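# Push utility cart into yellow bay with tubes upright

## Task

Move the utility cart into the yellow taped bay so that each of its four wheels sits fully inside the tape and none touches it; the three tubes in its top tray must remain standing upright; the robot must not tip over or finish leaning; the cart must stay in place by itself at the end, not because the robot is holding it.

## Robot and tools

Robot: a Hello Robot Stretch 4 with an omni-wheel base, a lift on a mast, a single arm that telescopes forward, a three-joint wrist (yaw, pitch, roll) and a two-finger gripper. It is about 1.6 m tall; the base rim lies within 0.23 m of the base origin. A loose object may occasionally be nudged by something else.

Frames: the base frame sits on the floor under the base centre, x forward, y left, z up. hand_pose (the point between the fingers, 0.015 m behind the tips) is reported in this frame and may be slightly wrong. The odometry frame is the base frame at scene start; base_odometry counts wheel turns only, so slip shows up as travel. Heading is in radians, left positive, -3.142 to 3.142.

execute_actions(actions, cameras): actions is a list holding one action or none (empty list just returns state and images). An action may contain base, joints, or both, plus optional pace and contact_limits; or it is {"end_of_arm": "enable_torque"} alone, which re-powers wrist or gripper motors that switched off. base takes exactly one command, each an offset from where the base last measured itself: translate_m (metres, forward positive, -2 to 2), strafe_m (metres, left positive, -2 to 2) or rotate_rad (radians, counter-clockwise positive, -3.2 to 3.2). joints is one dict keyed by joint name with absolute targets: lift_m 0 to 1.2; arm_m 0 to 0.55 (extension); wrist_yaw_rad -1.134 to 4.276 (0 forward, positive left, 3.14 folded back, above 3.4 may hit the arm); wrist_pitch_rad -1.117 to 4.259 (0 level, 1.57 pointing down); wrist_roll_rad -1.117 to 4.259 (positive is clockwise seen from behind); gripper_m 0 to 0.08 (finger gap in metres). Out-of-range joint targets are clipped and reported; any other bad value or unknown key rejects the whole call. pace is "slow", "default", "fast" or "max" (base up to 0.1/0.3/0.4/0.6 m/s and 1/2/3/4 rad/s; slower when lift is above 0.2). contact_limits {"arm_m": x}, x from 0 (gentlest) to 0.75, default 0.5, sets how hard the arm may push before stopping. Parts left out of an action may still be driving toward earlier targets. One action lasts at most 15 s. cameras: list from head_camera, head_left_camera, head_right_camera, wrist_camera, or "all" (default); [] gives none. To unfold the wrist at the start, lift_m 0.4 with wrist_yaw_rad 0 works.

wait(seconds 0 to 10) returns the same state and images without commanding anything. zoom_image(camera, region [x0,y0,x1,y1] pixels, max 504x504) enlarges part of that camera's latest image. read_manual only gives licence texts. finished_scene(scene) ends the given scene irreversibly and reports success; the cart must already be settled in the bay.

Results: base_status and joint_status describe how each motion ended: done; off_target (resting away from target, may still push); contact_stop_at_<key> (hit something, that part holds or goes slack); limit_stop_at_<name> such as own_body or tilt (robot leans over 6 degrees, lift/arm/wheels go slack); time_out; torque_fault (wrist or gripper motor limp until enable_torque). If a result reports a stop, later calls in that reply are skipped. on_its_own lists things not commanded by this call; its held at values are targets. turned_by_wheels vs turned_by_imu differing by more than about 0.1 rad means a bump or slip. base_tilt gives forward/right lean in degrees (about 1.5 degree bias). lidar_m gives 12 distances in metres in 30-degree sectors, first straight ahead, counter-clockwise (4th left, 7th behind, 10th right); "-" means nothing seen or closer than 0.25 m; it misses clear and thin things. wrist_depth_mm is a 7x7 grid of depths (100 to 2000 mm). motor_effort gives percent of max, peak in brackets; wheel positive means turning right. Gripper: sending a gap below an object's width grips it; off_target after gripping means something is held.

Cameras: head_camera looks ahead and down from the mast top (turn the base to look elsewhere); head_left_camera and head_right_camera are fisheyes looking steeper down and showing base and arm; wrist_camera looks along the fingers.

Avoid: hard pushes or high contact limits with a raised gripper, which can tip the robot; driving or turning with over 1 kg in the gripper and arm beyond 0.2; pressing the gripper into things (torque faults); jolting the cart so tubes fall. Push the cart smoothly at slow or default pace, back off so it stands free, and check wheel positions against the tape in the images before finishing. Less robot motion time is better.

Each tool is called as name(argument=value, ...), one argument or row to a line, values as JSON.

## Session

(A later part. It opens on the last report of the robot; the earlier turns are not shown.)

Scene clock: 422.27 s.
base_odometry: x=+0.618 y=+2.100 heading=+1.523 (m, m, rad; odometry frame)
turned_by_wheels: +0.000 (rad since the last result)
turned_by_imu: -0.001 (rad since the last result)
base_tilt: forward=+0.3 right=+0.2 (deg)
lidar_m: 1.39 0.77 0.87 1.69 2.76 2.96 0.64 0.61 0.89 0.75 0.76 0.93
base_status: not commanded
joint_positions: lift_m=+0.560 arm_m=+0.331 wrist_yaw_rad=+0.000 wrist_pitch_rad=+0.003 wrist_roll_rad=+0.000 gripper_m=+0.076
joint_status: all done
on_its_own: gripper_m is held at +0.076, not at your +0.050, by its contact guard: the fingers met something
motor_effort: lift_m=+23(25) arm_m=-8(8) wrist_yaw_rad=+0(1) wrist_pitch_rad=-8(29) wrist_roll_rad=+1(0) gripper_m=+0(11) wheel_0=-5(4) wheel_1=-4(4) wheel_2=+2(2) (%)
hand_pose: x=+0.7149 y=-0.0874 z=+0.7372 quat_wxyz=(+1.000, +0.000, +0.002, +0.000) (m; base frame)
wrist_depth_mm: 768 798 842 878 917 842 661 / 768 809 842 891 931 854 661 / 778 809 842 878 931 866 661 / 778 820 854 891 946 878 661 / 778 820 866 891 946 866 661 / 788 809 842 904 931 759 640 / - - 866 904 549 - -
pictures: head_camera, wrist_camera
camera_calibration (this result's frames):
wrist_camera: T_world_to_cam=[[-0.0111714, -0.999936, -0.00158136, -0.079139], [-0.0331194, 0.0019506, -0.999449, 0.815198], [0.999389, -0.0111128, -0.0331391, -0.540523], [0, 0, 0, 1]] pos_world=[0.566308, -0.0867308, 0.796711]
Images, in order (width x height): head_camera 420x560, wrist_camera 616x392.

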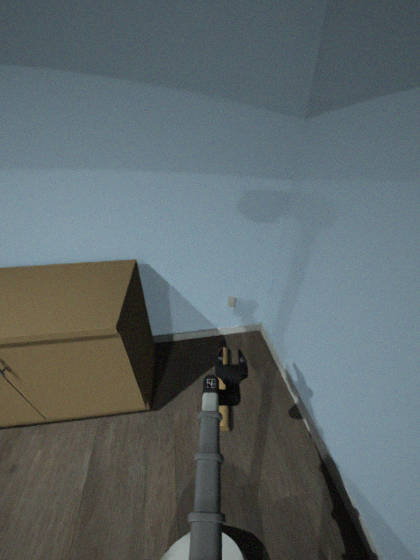

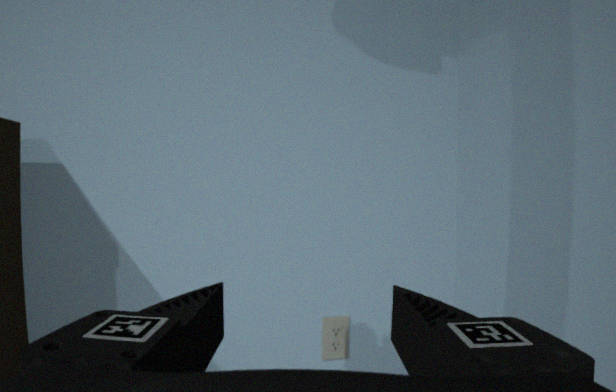

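execute_actions(
  actions=[
    {"base": {"translate_m": 0.3}, "joints": {"wrist_pitch_rad": 1.571, "arm_m": 0.414, "lift_m": 0.63, "gripper_m": 0.08}, "pace": "fast"},
  ],
  cameras=["wrist_camera", "head_camera", "head_right_camera"],
)

Scene clock: 426.60 s.
base_odometry: x=+0.633 y=+2.399 heading=+1.523 (m, m, rad; odometry frame)
turned_by_wheels: +0.001 (rad since the last result)
turned_by_imu: -0.002 (rad since the last result)
base_tilt: forward=+0.3 right=+0.2 (deg)
lidar_m: 1.10 0.58 0.52 1.02 2.90 3.25 0.91 0.96 0.81 0.69 0.70 0.85
base_status: done
joint_positions: lift_m=+0.630 arm_m=+0.413 wrist_yaw_rad=+0.000 wrist_pitch_rad=+1.571 wrist_roll_rad=+0.000 gripper_m=+0.080
joint_status: all done
motor_effort: lift_m=+22(24) arm_m=+8(8) wrist_yaw_rad=+0(1) wrist_pitch_rad=+1(5) wrist_roll_rad=+0(1) gripper_m=+4(5) wheel_0=+3(7) wheel_1=+3(8) wheel_2=+2(13) (%)
hand_pose: x=+0.5836 y=-0.0874 z=+0.5952 quat_wxyz=(+0.707, +0.000, +0.707, +0.000) (m; base frame)
wrist_depth_mm: 723 723 723 723 723 723 647 / 723 723 723 676 723 723 668 / 741 723 732 668 732 732 699 / 732 732 741 668 732 732 715 / 707 741 741 741 741 732 723 / 741 750 732 741 732 732 732 / - - 750 750 452 - -
pictures: head_camera, head_right_camera, wrist_camera
camera_calibration (this result's frames):
wrist_camera: T_world_to_cam=[[-0.0016943, -0.999936, 0.0111535, -0.0939388], [-0.99955, 0.00202753, 0.0299339, 0.620196], [-0.0299546, -0.0110977, -0.99949, 0.761935], [0, 0, 0, 1]] pos_world=[0.642581, -0.0867346, 0.744029]
Images, in order (width x height): head_camera 420x560, head_right_camera 420x672, wrist_camera 616x392.

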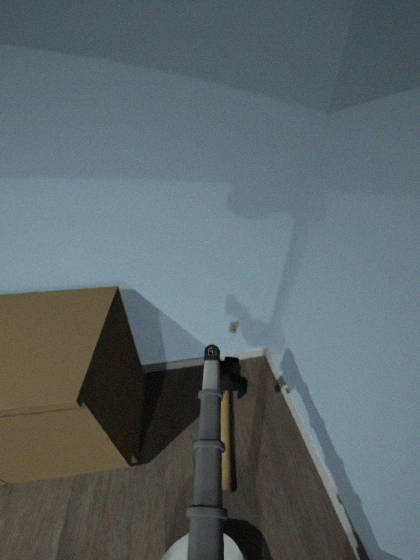

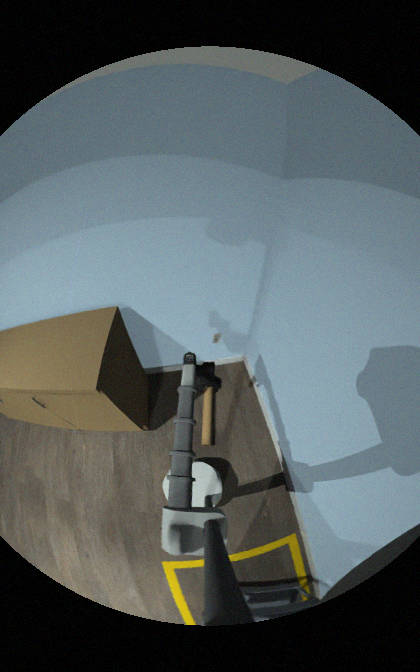

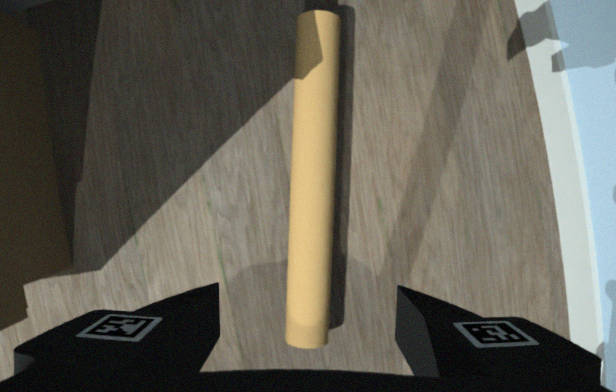

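zoom_image(
  camera="wrist_camera",
  region=[270, 0, 370, 60],
)

zoom_image(
  camera="wrist_camera",
  region=[260, 310, 360, 370],
)

Region (270, 0, 370, 60) of wrist_camera's 616x392 image, scaled by 5.040; it fills the top 302 rows of this view, and the rest is white.

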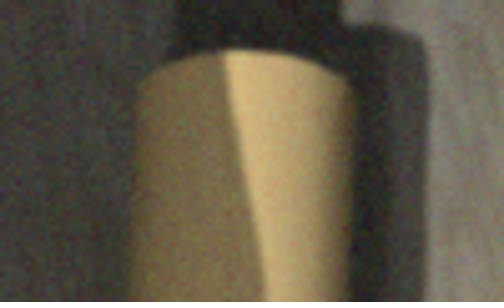

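Region (260, 310, 360, 370) of wrist_camera's 616x392 image, scaled by 5.040; it fills the top 302 rows of this view, and the rest is white.

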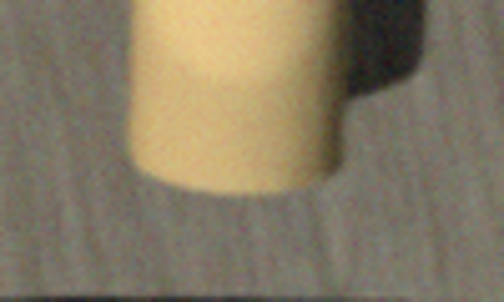

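zoom_image(
  camera="head_camera",
  region=[190, 440, 270, 520],
)

Region (190, 440, 270, 520) of head_camera's 420x560 image, scaled by 6.300, with more detail than that image has.

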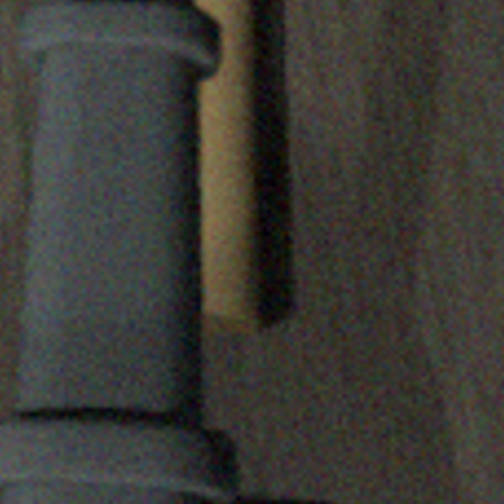

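execute_actions(
  actions=[
    {"base": {"strafe_m": -0.014}, "joints": {"arm_m": 0.481, "wrist_roll_rad": 0.038, "lift_m": 0.175}, "pace": "fast"},
  ],
  cameras=["wrist_camera", "head_camera"],
)

Scene clock: 430.37 s.
base_odometry: x=+0.646 y=+2.399 heading=+1.523 (m, m, rad; odometry frame)
turned_by_wheels: +0.000 (rad since the last result)
turned_by_imu: -0.002 (rad since the last result)
base_tilt: forward=+0.3 right=+0.1 (deg)
lidar_m: 1.11 0.59 0.54 1.05 2.93 3.30 0.90 0.96 0.80 0.67 0.69 0.82
base_status: done
joint_positions: lift_m=+0.175 arm_m=+0.480 wrist_yaw_rad=+0.000 wrist_pitch_rad=+1.571 wrist_roll_rad=+0.038 gripper_m=+0.080
joint_status: all done
motor_effort: lift_m=+14(20) arm_m=+8(9) wrist_yaw_rad=+0(1) wrist_pitch_rad=+1(1) wrist_roll_rad=+1(2) gripper_m=+4(3) wheel_0=+2(15) wheel_1=-2(11) wheel_2=+0(4) (%)
hand_pose: x=+0.6504 y=-0.0874 z=+0.1409 quat_wxyz=(+0.707, +0.013, +0.707, -0.013) (m; base frame)
wrist_depth_mm: 282 282 281 202 281 279 279 / 283 282 282 203 282 281 281 / 285 285 283 204 282 282 282 / 286 285 283 205 285 283 283 / 287 286 286 206 285 285 285 / 289 287 210 206 286 286 286 / - - 211 207 225 - -
pictures: head_camera, wrist_camera
camera_calibration (this result's frames):
wrist_camera: T_world_to_cam=[[-0.0389813, -0.999178, 0.0111679, -0.0644411], [-0.998766, 0.0393046, 0.030355, 0.70333], [-0.0307689, -0.00997083, -0.999477, 0.310451], [0, 0, 0, 1]] pos_world=[0.709503, -0.0889367, 0.289659]
Images, in order (width x height): head_camera 420x560, wrist_camera 616x392.

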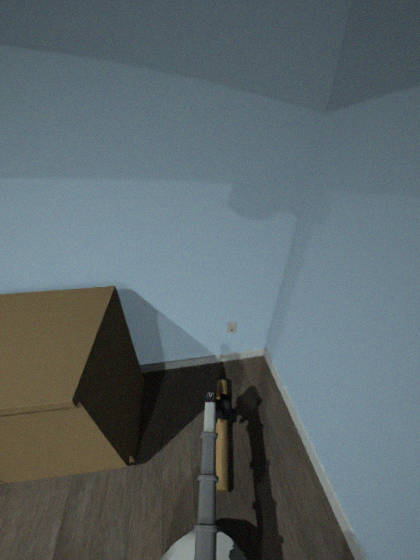

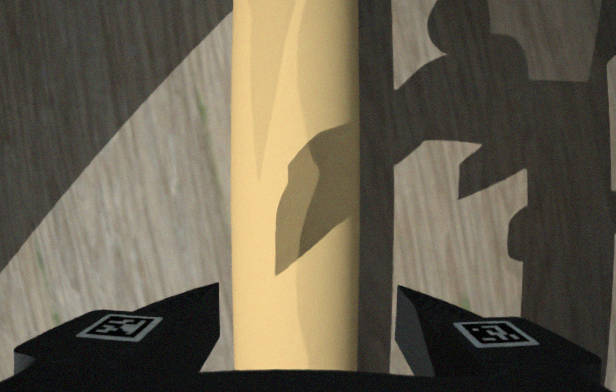

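zoom_image(
  camera="head_camera",
  region=[180, 365, 270, 505],
)

Region (180, 365, 270, 505) of head_camera's 420x560 image, scaled by 3.600, with more detail than that image has; it fills the left 324 columns of this view, and the rest is white.

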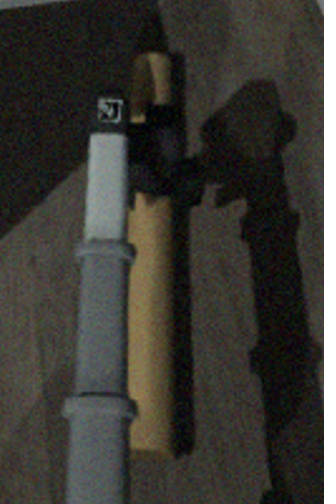

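execute_actions(
  actions=[
    {"base": {"strafe_m": 0.009}, "joints": {"lift_m": 0.122}},
  ],
  cameras=["wrist_camera"],
)

Scene clock: 432.10 s.
base_odometry: x=+0.638 y=+2.399 heading=+1.523 (m, m, rad; odometry frame)
turned_by_wheels: +0.000 (rad since the last result)
turned_by_imu: -0.001 (rad since the last result)
base_tilt: forward=+0.3 right=+0.1 (deg)
lidar_m: 1.10 0.58 0.54 1.03 2.90 3.25 0.90 0.93 0.76 0.70 0.70 0.85
base_status: done
joint_positions: lift_m=+0.122 arm_m=+0.480 wrist_yaw_rad=+0.000 wrist_pitch_rad=+1.571 wrist_roll_rad=+0.038 gripper_m=+0.080
joint_status: all done
motor_effort: lift_m=+14(14) arm_m=+8(8) wrist_yaw_rad=-1(0) wrist_pitch_rad=+0(0) wrist_roll_rad=+2(1) gripper_m=+2(4) wheel_0=-4(10) wheel_1=+3(10) wheel_2=+0(1) (%)
hand_pose: x=+0.6504 y=-0.0874 z=+0.0879 quat_wxyz=(+0.707, +0.013, +0.707, -0.013) (m; base frame)
wrist_depth_mm: 230 229 229 149 229 228 - / 230 230 229 149 229 229 229 / 231 231 230 150 230 230 229 / 233 232 231 151 231 231 230 / 234 234 233 152 233 232 232 / 236 234 160 153 161 233 233 / - - 159 153 158 - -
pictures: wrist_camera
camera_calibration (this result's frames):
wrist_camera: T_world_to_cam=[[-0.038981, -0.999178, 0.0111679, -0.0638496], [-0.998766, 0.0393043, 0.0303552, 0.70494], [-0.0307692, -0.00997084, -0.999477, 0.2575], [0, 0, 0, 1]] pos_world=[0.709504, -0.0889367, 0.23668]
Images, in order (width x height): wrist_camera 616x392.

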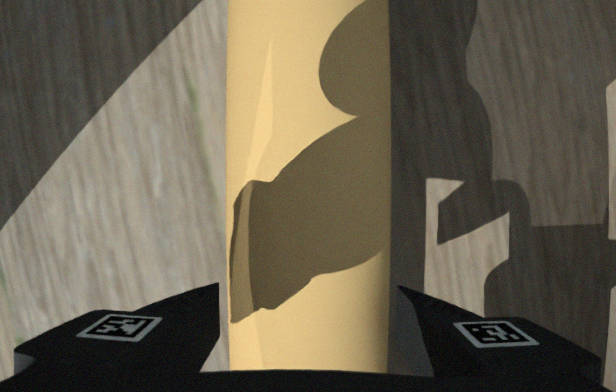

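execute_actions(
  actions=[
    {"joints": {"lift_m": 0.082}, "pace": "slow"},
  ],
  cameras=["wrist_camera"],
)

Scene clock: 433.33 s.
base_odometry: x=+0.638 y=+2.399 heading=+1.523 (m, m, rad; odometry frame)
turned_by_wheels: +0.000 (rad since the last result)
turned_by_imu: +0.000 (rad since the last result)
base_tilt: forward=+0.3 right=+0.3 (deg)
lidar_m: 1.10 0.59 0.52 1.04 2.93 3.24 0.90 0.93 0.79 0.70 0.70 0.84
base_status: not commanded
joint_positions: lift_m=+0.092 arm_m=+0.480 wrist_yaw_rad=+0.000 wrist_pitch_rad=+1.570 wrist_roll_rad=+0.038 gripper_m=+0.080
joint_status: lift_m contact_stop (moved -0.031 of -0.040)
on_its_own: lift_m is slack since a contact_stop (your +0.082 is given up)
motor_effort: lift_m=+16(14) arm_m=+8(8) wrist_yaw_rad=+0(4) wrist_pitch_rad=+3(15) wrist_roll_rad=+0(0) gripper_m=+1(4) wheel_0=-3(4) wheel_1=+3(4) wheel_2=+0(0) (%)
hand_pose: x=+0.6507 y=-0.0874 z=+0.0574 quat_wxyz=(+0.707, +0.013, +0.707, -0.013) (m; base frame)
wrist_depth_mm: 204 204 141 124 141 204 - / 205 206 140 124 140 205 204 / 206 206 140 124 141 206 205 / 206 207 140 125 141 206 206 / 208 207 142 125 142 206 206 / 208 208 135 126 135 207 - / - - 132 126 132 - -
pictures: wrist_camera
camera_calibration (this result's frames):
wrist_camera: T_world_to_cam=[[-0.0390824, -0.999174, 0.011129, -0.0634316], [-0.998792, 0.0393946, 0.0293633, 0.706171], [-0.0297775, -0.00996801, -0.999507, 0.226369], [0, 0, 0, 1]] pos_world=[0.70958, -0.088942, 0.206228]
Images, in order (width x height): wrist_camera 616x392.

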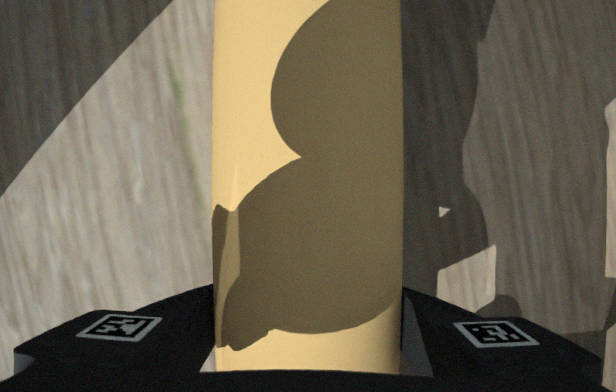

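execute_actions(
  actions=[
    {"joints": {"gripper_m": 0.05}},
  ],
  cameras=["wrist_camera"],
)

Scene clock: 434.30 s.
base_odometry: x=+0.638 y=+2.399 heading=+1.523 (m, m, rad; odometry frame)
turned_by_wheels: +0.000 (rad since the last result)
turned_by_imu: +0.000 (rad since the last result)
base_tilt: forward=+0.3 right=+0.2 (deg)
lidar_m: 1.12 0.56 0.56 1.06 2.88 3.27 0.89 0.98 0.78 0.70 0.70 0.85
base_status: not commanded
joint_positions: lift_m=+0.093 arm_m=+0.480 wrist_yaw_rad=+0.000 wrist_pitch_rad=+1.569 wrist_roll_rad=+0.038 gripper_m=+0.078
joint_status: gripper_m off_target (ended at +0.078, target +0.050)
on_its_own: gripper_m is held at +0.076, not at your +0.050, by its contact guard: the fingers met something; lift_m is slack since a contact_stop (your +0.082 is given up)
motor_effort: lift_m=+18(18) arm_m=+8(8) wrist_yaw_rad=-1(1) wrist_pitch_rad=+7(7) wrist_roll_rad=+0(1) gripper_m=-26(26) wheel_0=-3(3) wheel_1=+3(3) wheel_2=+0(0) (%)
hand_pose: x=+0.6510 y=-0.0874 z=+0.0585 quat_wxyz=(+0.708, +0.013, +0.706, -0.013) (m; base frame)
wrist_depth_mm: 204 205 141 124 141 204 - / 205 205 140 124 141 204 204 / 206 206 140 125 141 205 205 / 206 206 141 125 141 206 206 / 207 207 142 125 142 206 207 / 208 208 135 126 136 207 - / - - 132 126 132 - -
pictures: wrist_camera
camera_calibration (this result's frames):
wrist_camera: T_world_to_cam=[[-0.0388779, -0.999183, 0.0110788, -0.0635608], [-0.998837, 0.0391759, 0.028088, 0.706588], [-0.028499, -0.00997389, -0.999544, 0.226696], [0, 0, 0, 1]] pos_world=[0.709757, -0.0889291, 0.20745]
Images, in order (width x height): wrist_camera 616x392.

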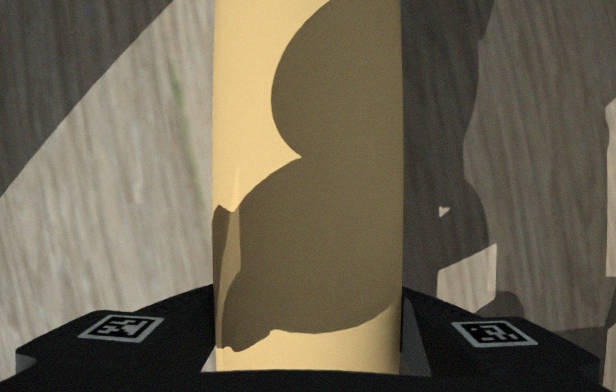

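execute_actions(
  actions=[
    {"joints": {"lift_m": 0.14}, "pace": "slow"},
  ],
  cameras=["wrist_camera", "head_camera"],
)

Scene clock: 435.67 s.
base_odometry: x=+0.638 y=+2.399 heading=+1.523 (m, m, rad; odometry frame)
turned_by_wheels: +0.000 (rad since the last result)
turned_by_imu: -0.001 (rad since the last result)
base_tilt: forward=+0.3 right=+0.1 (deg)
lidar_m: 0.36 0.59 0.54 1.05 2.90 3.26 0.91 0.95 0.80 0.70 0.69 0.36
base_status: not commanded
joint_positions: lift_m=+0.139 arm_m=+0.480 wrist_yaw_rad=+0.000 wrist_pitch_rad=+1.571 wrist_roll_rad=+0.038 gripper_m=+0.078
joint_status: all done
on_its_own: gripper_m is held at +0.076, not at your +0.050, by its contact guard: the fingers met something
motor_effort: lift_m=+26(26) arm_m=+7(7) wrist_yaw_rad=-1(2) wrist_pitch_rad=+0(8) wrist_roll_rad=+0(2) gripper_m=-25(25) wheel_0=-3(4) wheel_1=+4(3) wheel_2=+0(0) (%)
hand_pose: x=+0.6506 y=-0.0874 z=+0.1050 quat_wxyz=(+0.707, +0.013, +0.707, -0.013) (m; base frame)
wrist_depth_mm: 244 244 140 124 141 243 - / 246 246 140 124 141 244 244 / 247 247 140 125 141 245 245 / 249 248 141 125 141 245 245 / 250 250 142 125 142 247 247 / 251 250 136 126 136 248 249 / - - 132 126 132 - -
pictures: head_camera, wrist_camera
camera_calibration (this result's frames):
wrist_camera: T_world_to_cam=[[-0.0390425, -0.999175, 0.0111577, -0.0639921], [-0.998772, 0.0393628, 0.0300952, 0.704629], [-0.0305096, -0.00996904, -0.999485, 0.27438], [0, 0, 0, 1]] pos_world=[0.709636, -0.0889402, 0.253747]
Images, in order (width x height): head_camera 420x560, wrist_camera 616x392.

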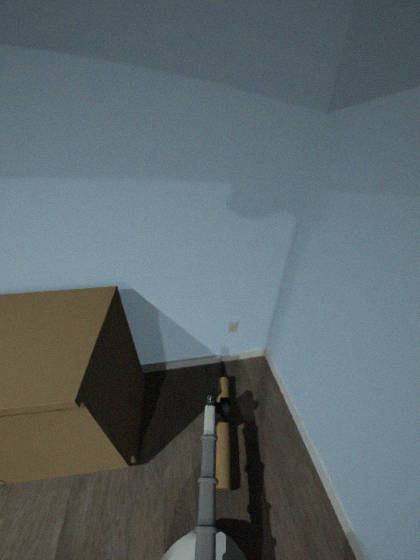

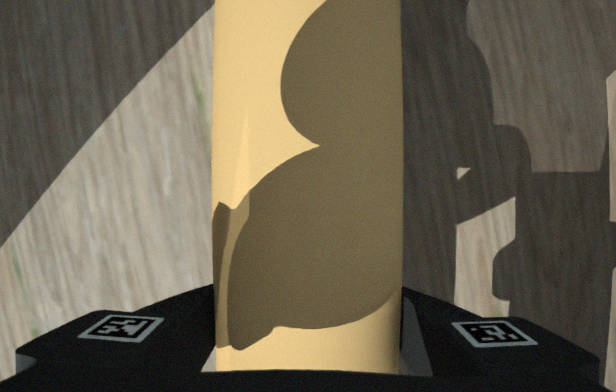

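execute_actions(
  actions=[
    {"base": {"translate_m": -0.3}, "joints": {"lift_m": 0.48, "arm_m": 0.43, "wrist_roll_rad": 0.0}},
  ],
  cameras=["wrist_camera"],
)

Scene clock: 439.03 s.
base_odometry: x=+0.623 y=+2.099 heading=+1.523 (m, m, rad; odometry frame)
turned_by_wheels: +0.000 (rad since the last result)
turned_by_imu: -0.001 (rad since the last result)
base_tilt: forward=+0.2 right=+0.1 (deg)
lidar_m: 0.29 0.79 0.91 1.71 2.74 2.98 0.63 0.62 0.87 0.75 0.75 0.32
base_status: done
joint_positions: lift_m=+0.479 arm_m=+0.431 wrist_yaw_rad=+0.000 wrist_pitch_rad=+1.571 wrist_roll_rad=+0.000 gripper_m=+0.078
joint_status: all done
on_its_own: gripper_m is held at +0.076, not at your +0.050, by its contact guard: the fingers met something
motor_effort: lift_m=+25(27) arm_m=-8(8) wrist_yaw_rad=+0(4) wrist_pitch_rad=-1(4) wrist_roll_rad=-1(6) gripper_m=-24(26) wheel_0=-4(7) wheel_1=-4(9) wheel_2=+2(10) (%)
hand_pose: x=+0.6022 y=-0.0874 z=+0.4450 quat_wxyz=(+0.707, +0.000, +0.707, +0.000) (m; base frame)
wrist_depth_mm: 580 574 140 123 140 569 574 / 580 580 140 124 140 574 574 / 580 580 140 124 141 580 580 / 585 585 140 125 141 580 580 / 597 591 141 125 142 585 580 / 591 591 136 126 136 591 585 / - - 133 126 133 - -
pictures: wrist_camera
camera_calibration (this result's frames):
wrist_camera: T_world_to_cam=[[-0.00152299, -0.999937, 0.0111543, -0.0923351], [-0.999534, 0.0018622, 0.0304633, 0.643046], [-0.0304822, -0.0111027, -0.999474, 0.612637], [0, 0, 0, 1]] pos_world=[0.661281, -0.0867248, 0.593755]
Images, in order (width x height): wrist_camera 616x392.

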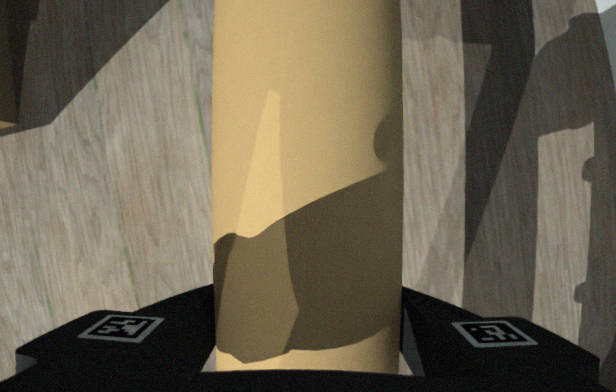

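execute_actions(
  actions=[
    {"joints": {"wrist_pitch_rad": 0.85, "lift_m": 0.64, "arm_m": 0.38}},
  ],
  cameras=["wrist_camera"],
)

Scene clock: 440.93 s.
base_odometry: x=+0.623 y=+2.099 heading=+1.523 (m, m, rad; odometry frame)
turned_by_wheels: +0.000 (rad since the last result)
turned_by_imu: -0.001 (rad since the last result)
base_tilt: forward=+0.3 right=+0.2 (deg)
lidar_m: 0.43 0.78 0.89 1.72 2.76 2.95 0.60 0.62 0.88 0.75 0.77 0.47
base_status: not commanded
joint_positions: lift_m=+0.639 arm_m=+0.381 wrist_yaw_rad=+0.000 wrist_pitch_rad=+0.856 wrist_roll_rad=+0.000 gripper_m=+0.078
joint_status: all done
on_its_own: gripper_m is held at +0.076, not at your +0.050, by its contact guard: the fingers met something
motor_effort: lift_m=+25(27) arm_m=-8(10) wrist_yaw_rad=-1(1) wrist_pitch_rad=-18(20) wrist_roll_rad=+2(1) gripper_m=-25(25) wheel_0=-4(4) wheel_1=-4(4) wheel_2=+2(2) (%)
hand_pose: x=+0.6917 y=-0.0874 z=+0.6570 quat_wxyz=(+0.910, +0.000, +0.415, +0.000) (m; base frame)
wrist_depth_mm: 732 759 146 127 146 842 647 / 809 854 144 127 145 878 654 / 809 976 143 126 144 904 676 / 788 1008 143 126 143 931 699 / 759 904 143 126 144 891 715 / 732 809 136 126 137 820 715 / - - 132 126 132 - -
pictures: wrist_camera
camera_calibration (this result's frames):
wrist_camera: T_world_to_cam=[[-0.00829064, -0.999938, 0.00742608, -0.0874096], [-0.774755, 0.00172811, -0.632259, 1.00596], [0.632207, -0.0109952, -0.774721, 0.221243], [0, 0, 0, 1]] pos_world=[0.63878, -0.0867099, 0.808081]
Images, in order (width x height): wrist_camera 616x392.

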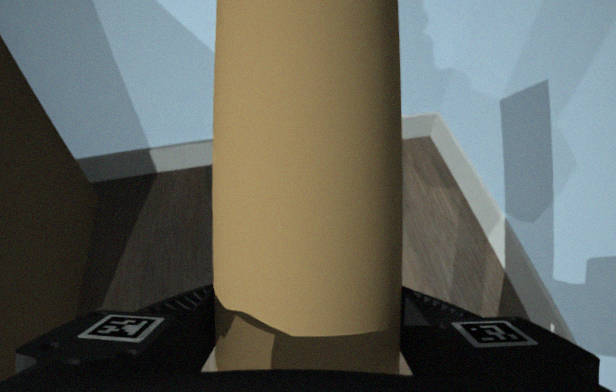

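execute_actions(
  actions=[
    {"joints": {"wrist_pitch_rad": -0.03, "lift_m": 0.8, "arm_m": 0.32}},
  ],
  cameras=["wrist_camera", "head_camera"],
)

Scene clock: 442.90 s.
base_odometry: x=+0.623 y=+2.099 heading=+1.523 (m, m, rad; odometry frame)
turned_by_wheels: +0.000 (rad since the last result)
turned_by_imu: -0.001 (rad since the last result)
base_tilt: forward=+0.3 right=+0.2 (deg)
lidar_m: 0.65 0.79 0.87 1.68 2.73 2.97 0.64 0.62 0.86 0.76 0.76 0.92
base_status: not commanded
joint_positions: lift_m=+0.799 arm_m=+0.321 wrist_yaw_rad=+0.000 wrist_pitch_rad=-0.020 wrist_roll_rad=+0.000 gripper_m=+0.078
joint_status: all done
on_its_own: gripper_m is held at +0.076, not at your +0.050, by its contact guard: the fingers met something; wrist_pitch_rad is at rest, and its effort (-27) is outside its rest range (-23 to +23)
motor_effort: lift_m=+25(27) arm_m=-8(8) wrist_yaw_rad=+0(1) wrist_pitch_rad=-27(34) wrist_roll_rad=-1(0) gripper_m=-26(25) wheel_0=-4(3) wheel_1=-4(4) wheel_2=+2(2) (%)
hand_pose: x=+0.7049 y=-0.0874 z=+0.9820 quat_wxyz=(+1.000, +0.000, -0.010, +0.000) (m; base frame)
wrist_depth_mm: 778 820 139 122 138 854 661 / 788 820 139 123 138 866 647 / 788 831 139 124 139 854 654 / 788 831 140 124 140 854 661 / 788 820 141 125 141 854 654 / 788 809 135 125 136 732 640 / - - 132 126 132 - -
pictures: head_camera, wrist_camera
camera_calibration (this result's frames):
wrist_camera: T_world_to_cam=[[-0.0112122, -0.999936, -0.00173492, -0.0787005], [-0.00949883, 0.00184146, -0.999953, 1.04337], [0.999892, -0.0111952, -0.00951887, -0.545994], [0, 0, 0, 1]] pos_world=[0.554963, -0.0867293, 1.03799]
Images, in order (width x height): head_camera 420x560, wrist_camera 616x392.

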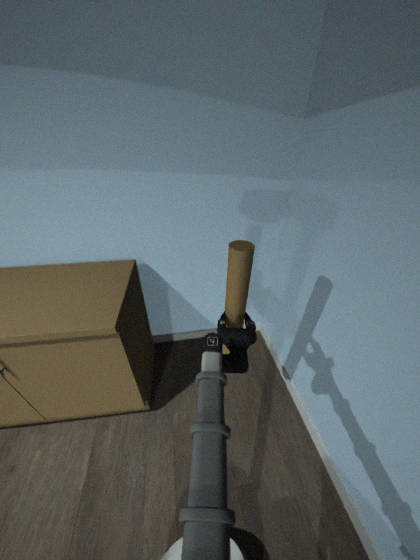

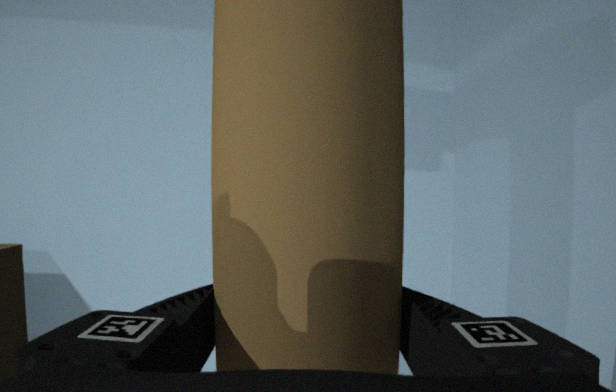

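execute_actions(
  actions=[
    {"joints": {"wrist_pitch_rad": -0.002, "lift_m": 0.96, "arm_m": 0.15}},
  ],
  cameras=["wrist_camera"],
)

Scene clock: 445.37 s.
base_odometry: x=+0.623 y=+2.099 heading=+1.523 (m, m, rad; odometry frame)
turned_by_wheels: +0.000 (rad since the last result)
turned_by_imu: -0.001 (rad since the last result)
base_tilt: forward=+0.3 right=+0.2 (deg)
lidar_m: 0.50 0.78 0.89 1.72 2.73 2.97 0.67 0.61 0.87 0.76 0.76 0.92
base_status: not commanded
joint_positions: lift_m=+0.959 arm_m=+0.151 wrist_yaw_rad=+0.000 wrist_pitch_rad=+0.008 wrist_roll_rad=+0.000 gripper_m=+0.078
joint_status: all done
on_its_own: gripper_m is held at +0.076, not at your +0.050, by its contact guard: the fingers met something; wrist_pitch_rad is at rest, and its effort (-27) is outside its rest range (-23 to +23)
motor_effort: lift_m=+25(26) arm_m=-8(10) wrist_yaw_rad=+0(1) wrist_pitch_rad=-27(31) wrist_roll_rad=+0(1) gripper_m=-25(25) wheel_0=-3(3) wheel_1=-4(4) wheel_2=+2(2) (%)
hand_pose: x=+0.5350 y=-0.0875 z=+1.1360 quat_wxyz=(+1.000, +0.000, +0.004, +0.000) (m; base frame)
wrist_depth_mm: 917 960 154 130 153 891 707 / 917 960 150 130 150 891 691 / 931 960 147 129 147 917 699 / 931 976 146 128 146 904 699 / 946 976 145 128 145 904 699 / 854 976 137 127 137 778 676 / - - 132 126 132 - -
pictures: wrist_camera
camera_calibration (this result's frames):
wrist_camera: T_world_to_cam=[[-0.0113554, -0.999935, -0.00141819, -0.0806431], [-0.0375673, 0.0018439, -0.999292, 1.21004], [0.99923, -0.0112941, -0.0375858, -0.342353], [0, 0, 0, 1]] pos_world=[0.386632, -0.0867356, 1.19621]
Images, in order (width x height): wrist_camera 616x392.

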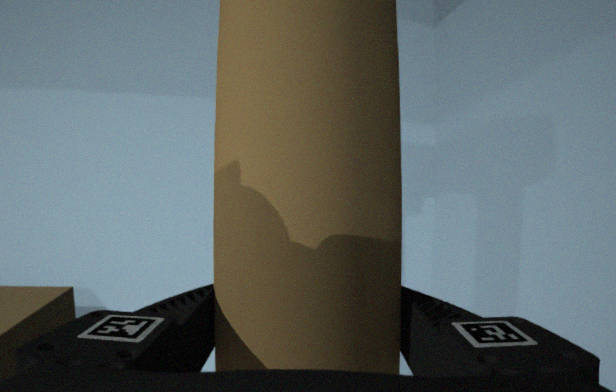

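execute_actions(
  actions=[],
  cameras=["head_camera"],
)

Scene clock: 445.73 s.
base_odometry: x=+0.623 y=+2.099 heading=+1.523 (m, m, rad; odometry frame)
turned_by_wheels: +0.000 (rad since the last result)
turned_by_imu: +0.000 (rad since the last result)
base_tilt: forward=+0.4 right=+0.1 (deg)
lidar_m: 0.49 0.75 0.90 1.72 2.76 2.97 0.64 0.60 0.86 0.77 0.77 0.94
base_status: not commanded
joint_positions: lift_m=+0.959 arm_m=+0.151 wrist_yaw_rad=+0.000 wrist_pitch_rad=+0.008 wrist_roll_rad=+0.000 gripper_m=+0.078
joint_status: all done
on_its_own: gripper_m is held at +0.076, not at your +0.050, by its contact guard: the fingers met something; wrist_pitch_rad is at rest, and its effort (-27) is outside its rest range (-23 to +23)
motor_effort: lift_m=+25(26) arm_m=-8(10) wrist_yaw_rad=+0(1) wrist_pitch_rad=-27(31) wrist_roll_rad=+0(1) gripper_m=-26(25) wheel_0=-3(3) wheel_1=-4(4) wheel_2=+2(2) (%)
hand_pose: x=+0.5350 y=-0.0875 z=+1.1360 quat_wxyz=(+1.000, +0.000, +0.004, +0.000) (m; base frame)
wrist_depth_mm: 904 946 149 128 148 891 691 / 931 960 146 128 146 904 691 / 917 976 145 127 145 917 691 / 931 976 144 127 144 917 699 / 946 976 144 127 144 917 691 / 854 976 136 126 137 778 676 / - - 132 126 132 - -
pictures: head_camera
Images, in order (width x height): head_camera 420x560.

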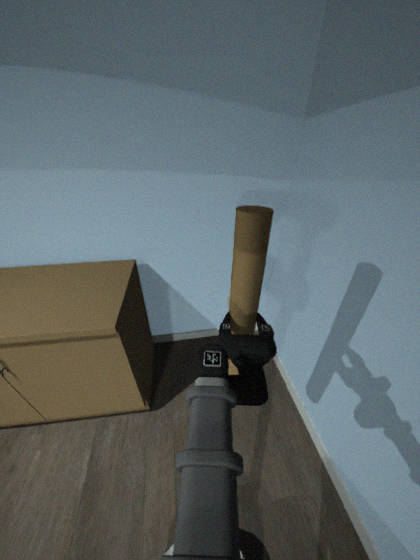

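execute_actions(
  actions=[],
  cameras=[],
)

wait(
  seconds=0.5,
)

Scene clock: 445.93 s.
base_odometry: x=+0.623 y=+2.099 heading=+1.523 (m, m, rad; odometry frame)
turned_by_wheels: +0.000 (rad since the last result)
turned_by_imu: +0.000 (rad since the last result)
base_tilt: forward=+0.4 right=+0.2 (deg)
lidar_m: 0.48 0.77 0.91 1.69 2.74 2.98 0.63 0.64 0.86 0.76 0.75 0.93
base_status: not commanded
joint_positions: lift_m=+0.959 arm_m=+0.151 wrist_yaw_rad=+0.000 wrist_pitch_rad=+0.008 wrist_roll_rad=+0.000 gripper_m=+0.078
joint_status: all done
on_its_own: gripper_m is held at +0.076, not at your +0.050, by its contact guard: the fingers met something; wrist_pitch_rad is at rest, and its effort (-27) is outside its rest range (-23 to +23)
motor_effort: lift_m=+25(26) arm_m=-8(10) wrist_yaw_rad=+0(1) wrist_pitch_rad=-27(31) wrist_roll_rad=+1(1) gripper_m=-27(25) wheel_0=-3(3) wheel_1=-4(4) wheel_2=+2(2) (%)
hand_pose: x=+0.5350 y=-0.0875 z=+1.1360 quat_wxyz=(+1.000, +0.000, +0.004, +0.000) (m; base frame)
wrist_depth_mm: 917 960 151 129 151 904 699 / 931 960 148 129 148 904 691 / 931 960 146 128 146 904 691 / 931 976 145 128 145 904 699 / 946 976 144 127 145 904 691 / 854 976 137 127 137 778 676 / - - 132 126 132 - -
pictures: none
No camera images: the call's "cameras" was empty. Leave "cameras" out to get every camera's image.

Scene clock: 446.43 s.
base_odometry: x=+0.623 y=+2.099 heading=+1.523 (m, m, rad; odometry frame)
turned_by_wheels: +0.000 (rad since the last result)
turned_by_imu: +0.000 (rad since the last result)
base_tilt: forward=+0.3 right=+0.2 (deg)
lidar_m: 0.49 0.78 0.92 1.72 2.77 2.95 0.64 0.63 0.86 0.75 0.78 0.89
base_status: not commanded
joint_positions: lift_m=+0.959 arm_m=+0.151 wrist_yaw_rad=+0.000 wrist_pitch_rad=+0.008 wrist_roll_rad=+0.000 gripper_m=+0.078
joint_status: all done
on_its_own: gripper_m is held at +0.076, not at your +0.050, by its contact guard: the fingers met something; wrist_pitch_rad is at rest, and its effort (-28) is outside its rest range (-23 to +23)
motor_effort: lift_m=+25(26) arm_m=-8(10) wrist_yaw_rad=+0(1) wrist_pitch_rad=-28(31) wrist_roll_rad=-1(1) gripper_m=-26(25) wheel_0=-4(3) wheel_1=-4(4) wheel_2=+2(2) (%)
hand_pose: x=+0.5350 y=-0.0875 z=+1.1360 quat_wxyz=(+1.000, +0.000, +0.004, +0.000) (m; base frame)
wrist_depth_mm: 917 960 149 128 149 891 699 / 931 960 147 128 147 904 691 / 931 976 145 128 145 904 691 / 931 976 144 127 144 904 699 / 946 976 144 127 144 904 699 / 842 976 137 126 137 768 676 / - - 132 126 132 - -
wait: 0.50 s; at rest by 0.27 s
pictures: head_camera, head_left_camera, head_right_camera, wrist_camera
camera_calibration (this result's frames):
wrist_camera: T_world_to_cam=[[-0.0113555, -0.999935, -0.00141847, -0.0806427], [-0.0375921, 0.00184446, -0.999291, 1.21005], [0.999229, -0.0112941, -0.0376106, -0.342324], [0, 0, 0, 1]] pos_world=[0.386633, -0.0867356, 1.1962]
Images, in order (width x height): head_camera 420x560, head_left_camera 420x672, head_right_camera 420x672, wrist_camera 616x392.

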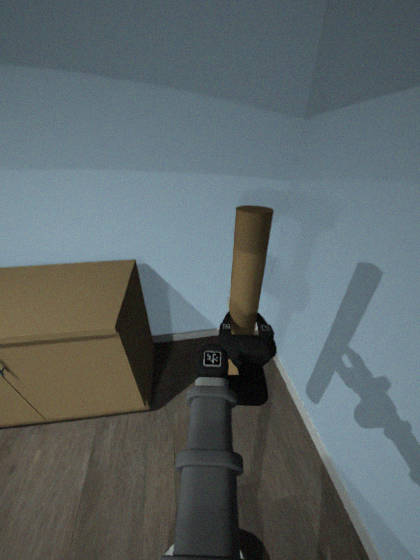

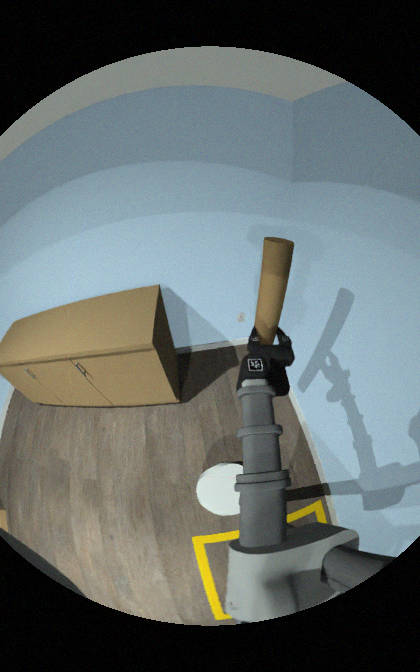

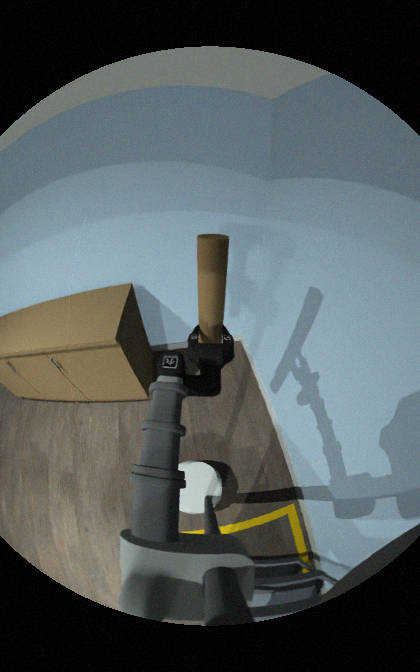

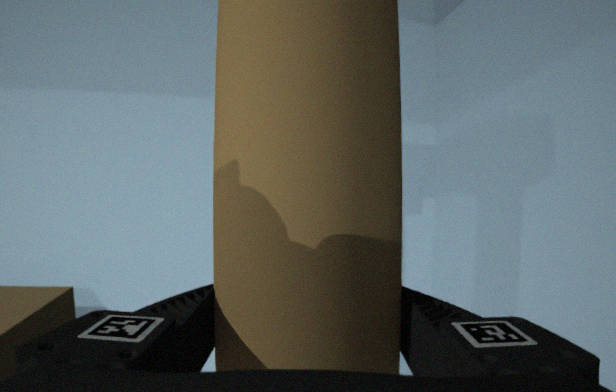

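execute_actions(
  actions=[],
)

Scene clock: 447.27 s.
base_odometry: x=+0.623 y=+2.099 heading=+1.523 (m, m, rad; odometry frame)
turned_by_wheels: +0.000 (rad since the last result)
turned_by_imu: +0.000 (rad since the last result)
base_tilt: forward=+0.3 right=+0.2 (deg)
lidar_m: 0.50 0.79 0.91 1.69 2.75 2.96 0.62 0.61 0.88 0.76 0.78 0.92
base_status: not commanded
joint_positions: lift_m=+0.959 arm_m=+0.151 wrist_yaw_rad=+0.000 wrist_pitch_rad=+0.008 wrist_roll_rad=+0.000 gripper_m=+0.078
joint_status: all done
on_its_own: gripper_m is held at +0.076, not at your +0.050, by its contact guard: the fingers met something; wrist_pitch_rad is at rest, and its effort (-28) is outside its rest range (-23 to +23)
motor_effort: lift_m=+25(26) arm_m=-8(10) wrist_yaw_rad=+0(1) wrist_pitch_rad=-28(31) wrist_roll_rad=+1(1) gripper_m=-26(25) wheel_0=-3(3) wheel_1=-4(4) wheel_2=+2(2) (%)
hand_pose: x=+0.5350 y=-0.0875 z=+1.1360 quat_wxyz=(+1.000, +0.000, +0.004, +0.000) (m; base frame)
wrist_depth_mm: 931 946 151 129 151 891 699 / 917 960 148 129 148 904 699 / 931 976 146 128 146 904 691 / 931 976 145 128 145 917 699 / 946 976 144 127 145 904 691 / 842 976 137 126 137 778 676 / - - 132 126 132 - -
pictures: head_camera, head_left_camera, head_right_camera, wrist_camera
camera_calibration (this result's frames):
wrist_camera: T_world_to_cam=[[-0.0113554, -0.999935, -0.00141809, -0.0806432], [-0.0375921, 0.00184408, -0.999291, 1.21005], [0.999229, -0.011294, -0.0376106, -0.342324], [0, 0, 0, 1]] pos_world=[0.386633, -0.0867356, 1.1962]
Images, in order (width x height): head_camera 420x560, head_left_camera 420x672, head_right_camera 420x672, wrist_camera 616x392.

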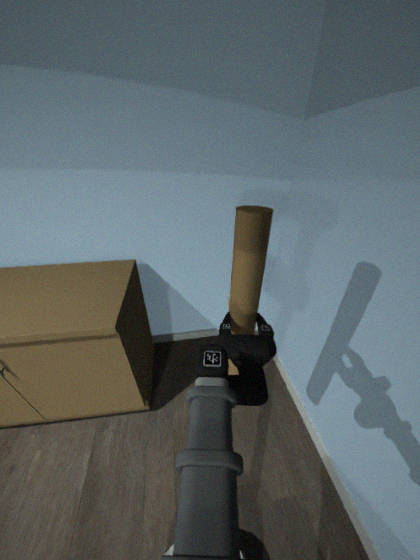

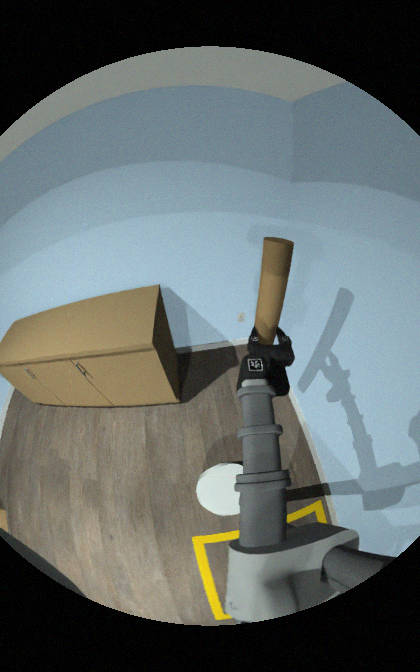

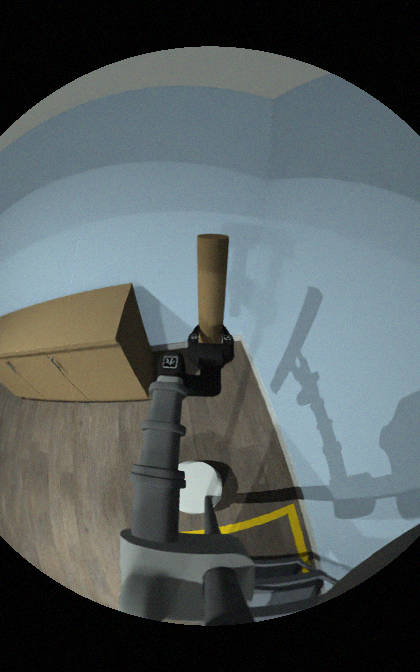

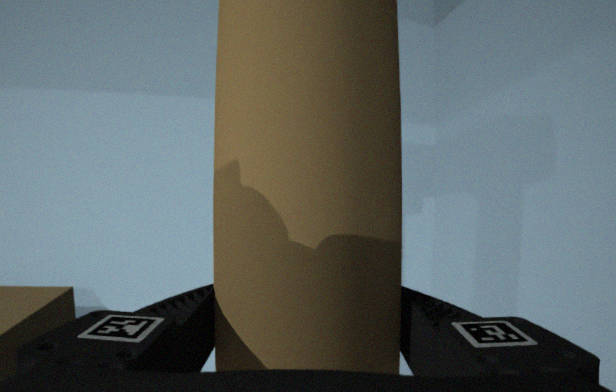

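execute_actions(
  actions=[
    {"base": {"rotate_rad": -2.80}, "joints": {"lift_m": 1.08, "arm_m": 0.15}},
  ],
)

Scene clock: 450.50 s.
base_odometry: x=+0.623 y=+2.099 heading=-1.277 (m, m, rad; odometry frame)
turned_by_wheels: -2.799 (rad since the last result)
turned_by_imu: -2.764 (rad since the last result)
base_tilt: forward=+0.3 right=+0.1 (deg)
lidar_m: 0.47 0.84 0.76 0.76 0.84 1.33 0.81 0.82 1.35 2.78 2.91 0.94
base_status: done
joint_positions: lift_m=+1.079 arm_m=+0.151 wrist_yaw_rad=+0.000 wrist_pitch_rad=+0.008 wrist_roll_rad=+0.000 gripper_m=+0.078
joint_status: all done
on_its_own: gripper_m is held at +0.076, not at your +0.050, by its contact guard: the fingers met something; wrist_pitch_rad is at rest, and its effort (-27) is outside its rest range (-23 to +23)
motor_effort: lift_m=+25(26) arm_m=-8(8) wrist_yaw_rad=-1(6) wrist_pitch_rad=-27(29) wrist_roll_rad=+0(1) gripper_m=-26(26) wheel_0=+3(6) wheel_1=+3(10) wheel_2=+2(12) (%)
hand_pose: x=+0.5350 y=-0.0874 z=+1.2561 quat_wxyz=(+1.000, +0.000, +0.004, +0.000) (m; base frame)
wrist_depth_mm: 904 1205 150 128 149 - - / 904 1229 147 128 147 - - / 917 1098 145 128 145 - - / 917 1078 144 127 144 - - / 917 1060 144 127 144 - - / 904 668 137 126 137 - - / - - 132 126 132 - -
pictures: head_camera, head_left_camera, head_right_camera, wrist_camera
camera_calibration (this result's frames):
wrist_camera: T_world_to_cam=[[-0.0110855, -0.999938, -0.00141302, -0.0805663], [-0.0375634, 0.00182854, -0.999293, 1.32997], [0.999233, -0.0110245, -0.0375814, -0.337852], [0, 0, 0, 1]] pos_world=[0.386658, -0.0867179, 1.31622]
Images, in order (width x height): head_camera 420x560, head_left_camera 420x672, head_right_camera 420x672, wrist_camera 616x392.

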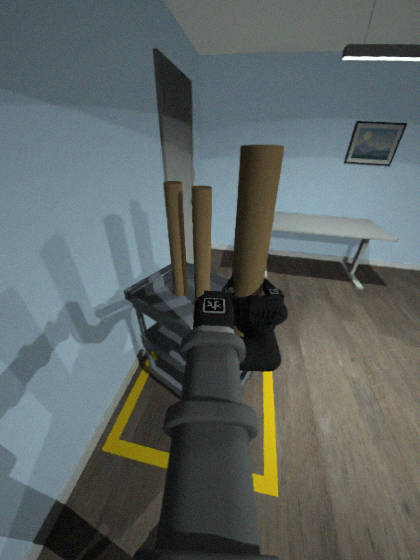

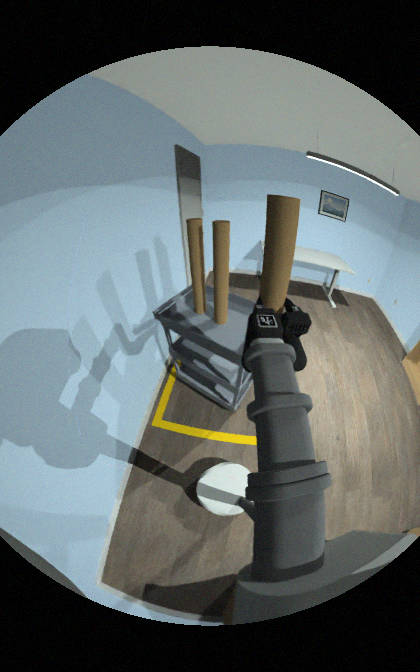

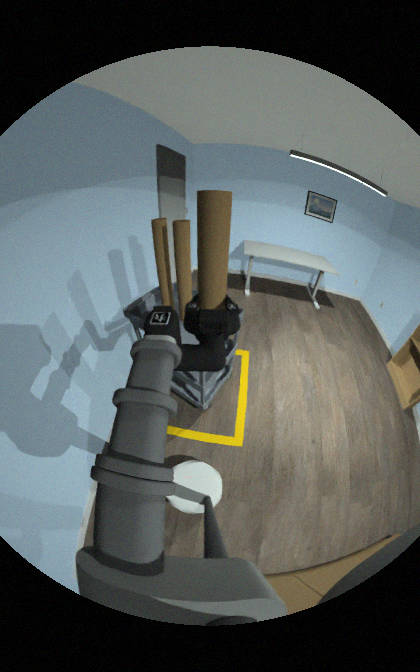

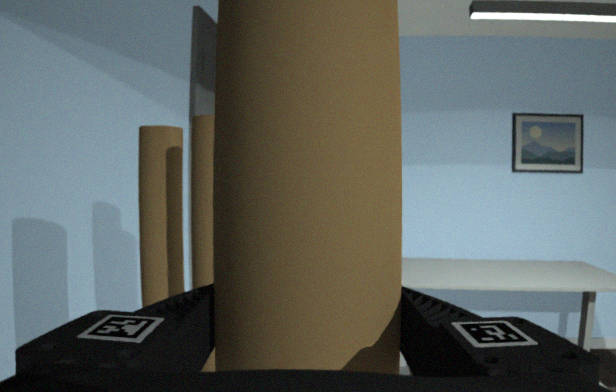

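zoom_image(
  camera="head_camera",
  region=[110, 160, 290, 340],
)

zoom_image(
  camera="head_left_camera",
  region=[130, 200, 290, 420],
)

Region (110, 160, 290, 340) of head_camera's 420x560 image, scaled by 2.800, with more detail than that image has.

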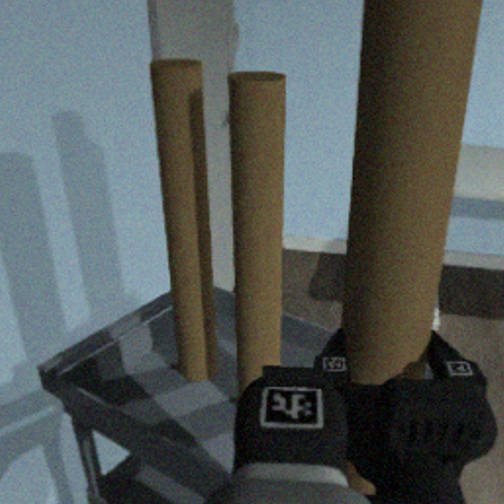

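Region (130, 200, 290, 420) of head_left_camera's 420x672 image, scaled by 2.291, with more detail than that image has; it fills the left 367 columns of this view, and the rest is white.

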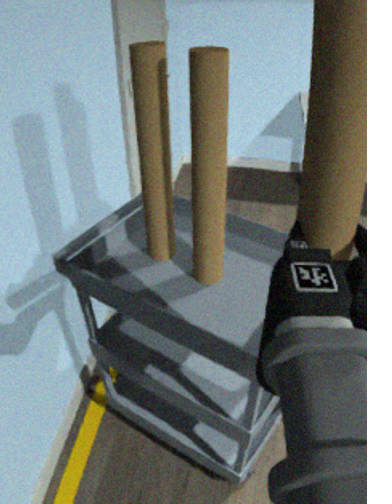

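execute_actions(
  actions=[
    {"joints": {"lift_m": 1.03, "arm_m": 0.442, "wrist_pitch_rad": -0.052}},
  ],
  cameras=["head_camera", "head_right_camera", "wrist_camera"],
)

Scene clock: 454.60 s.
base_odometry: x=+0.623 y=+2.099 heading=-1.277 (m, m, rad; odometry frame)
turned_by_wheels: +0.000 (rad since the last result)
turned_by_imu: -0.002 (rad since the last result)
base_tilt: forward=+0.3 right=+0.2 (deg)
lidar_m: 0.63 0.82 0.77 0.76 0.84 1.34 0.77 0.81 1.32 2.77 2.94 0.93
base_status: not commanded
joint_positions: lift_m=+1.030 arm_m=+0.441 wrist_yaw_rad=+0.000 wrist_pitch_rad=-0.042 wrist_roll_rad=+0.000 gripper_m=+0.078
joint_status: all done
on_its_own: gripper_m is held at +0.076, not at your +0.050, by its contact guard: the fingers met something; wrist_pitch_rad is at rest, and its effort (-27) is outside its rest range (-23 to +23)
motor_effort: lift_m=+17(24) arm_m=+8(7) wrist_yaw_rad=-1(1) wrist_pitch_rad=-27(36) wrist_roll_rad=+2(2) gripper_m=-27(26) wheel_0=+3(3) wheel_1=+3(3) wheel_2=+2(2) (%)
hand_pose: x=+0.8240 y=-0.0874 z=+1.2173 quat_wxyz=(+1.000, +0.000, -0.021, +0.000) (m; base frame)
wrist_depth_mm: 866 274 153 130 152 - - / 379 273 149 129 149 - - / 377 272 147 128 146 - - / 377 271 145 128 145 - - / 379 271 144 127 145 - - / 373 268 137 126 137 1756 - / - - 132 126 132 - -
pictures: head_camera, head_right_camera, wrist_camera
camera_calibration (this result's frames):
wrist_camera: T_world_to_cam=[[-0.0108124, -0.99994, -0.00196681, -0.0769284], [0.012237, 0.00183446, -0.999923, 1.26185], [0.999867, -0.0108356, 0.0122164, -0.689201], [0, 0, 0, 1]] pos_world=[0.672836, -0.0867065, 1.27002]
Images, in order (width x height): head_camera 420x560, head_right_camera 420x672, wrist_camera 616x392.

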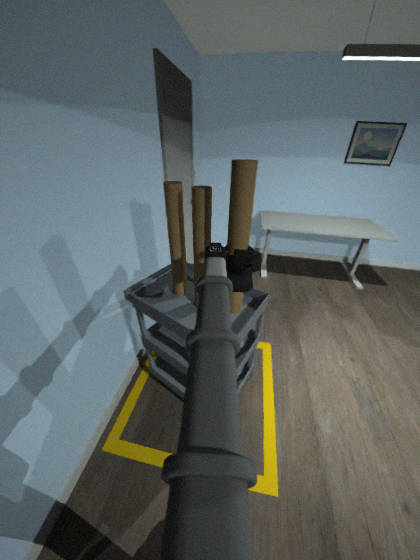

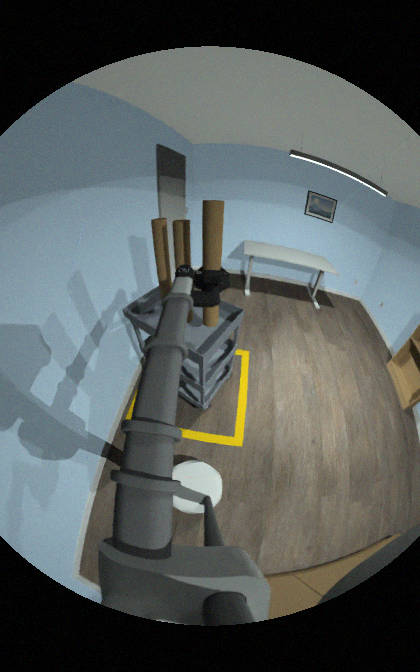

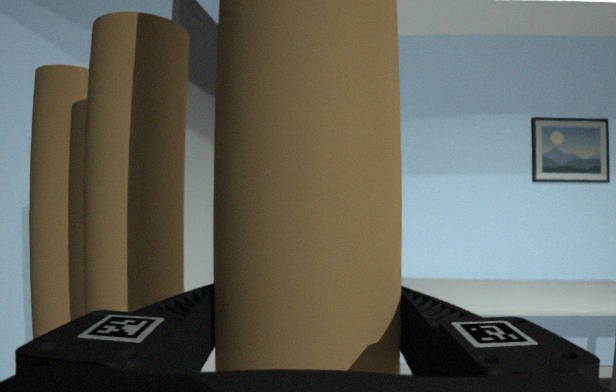

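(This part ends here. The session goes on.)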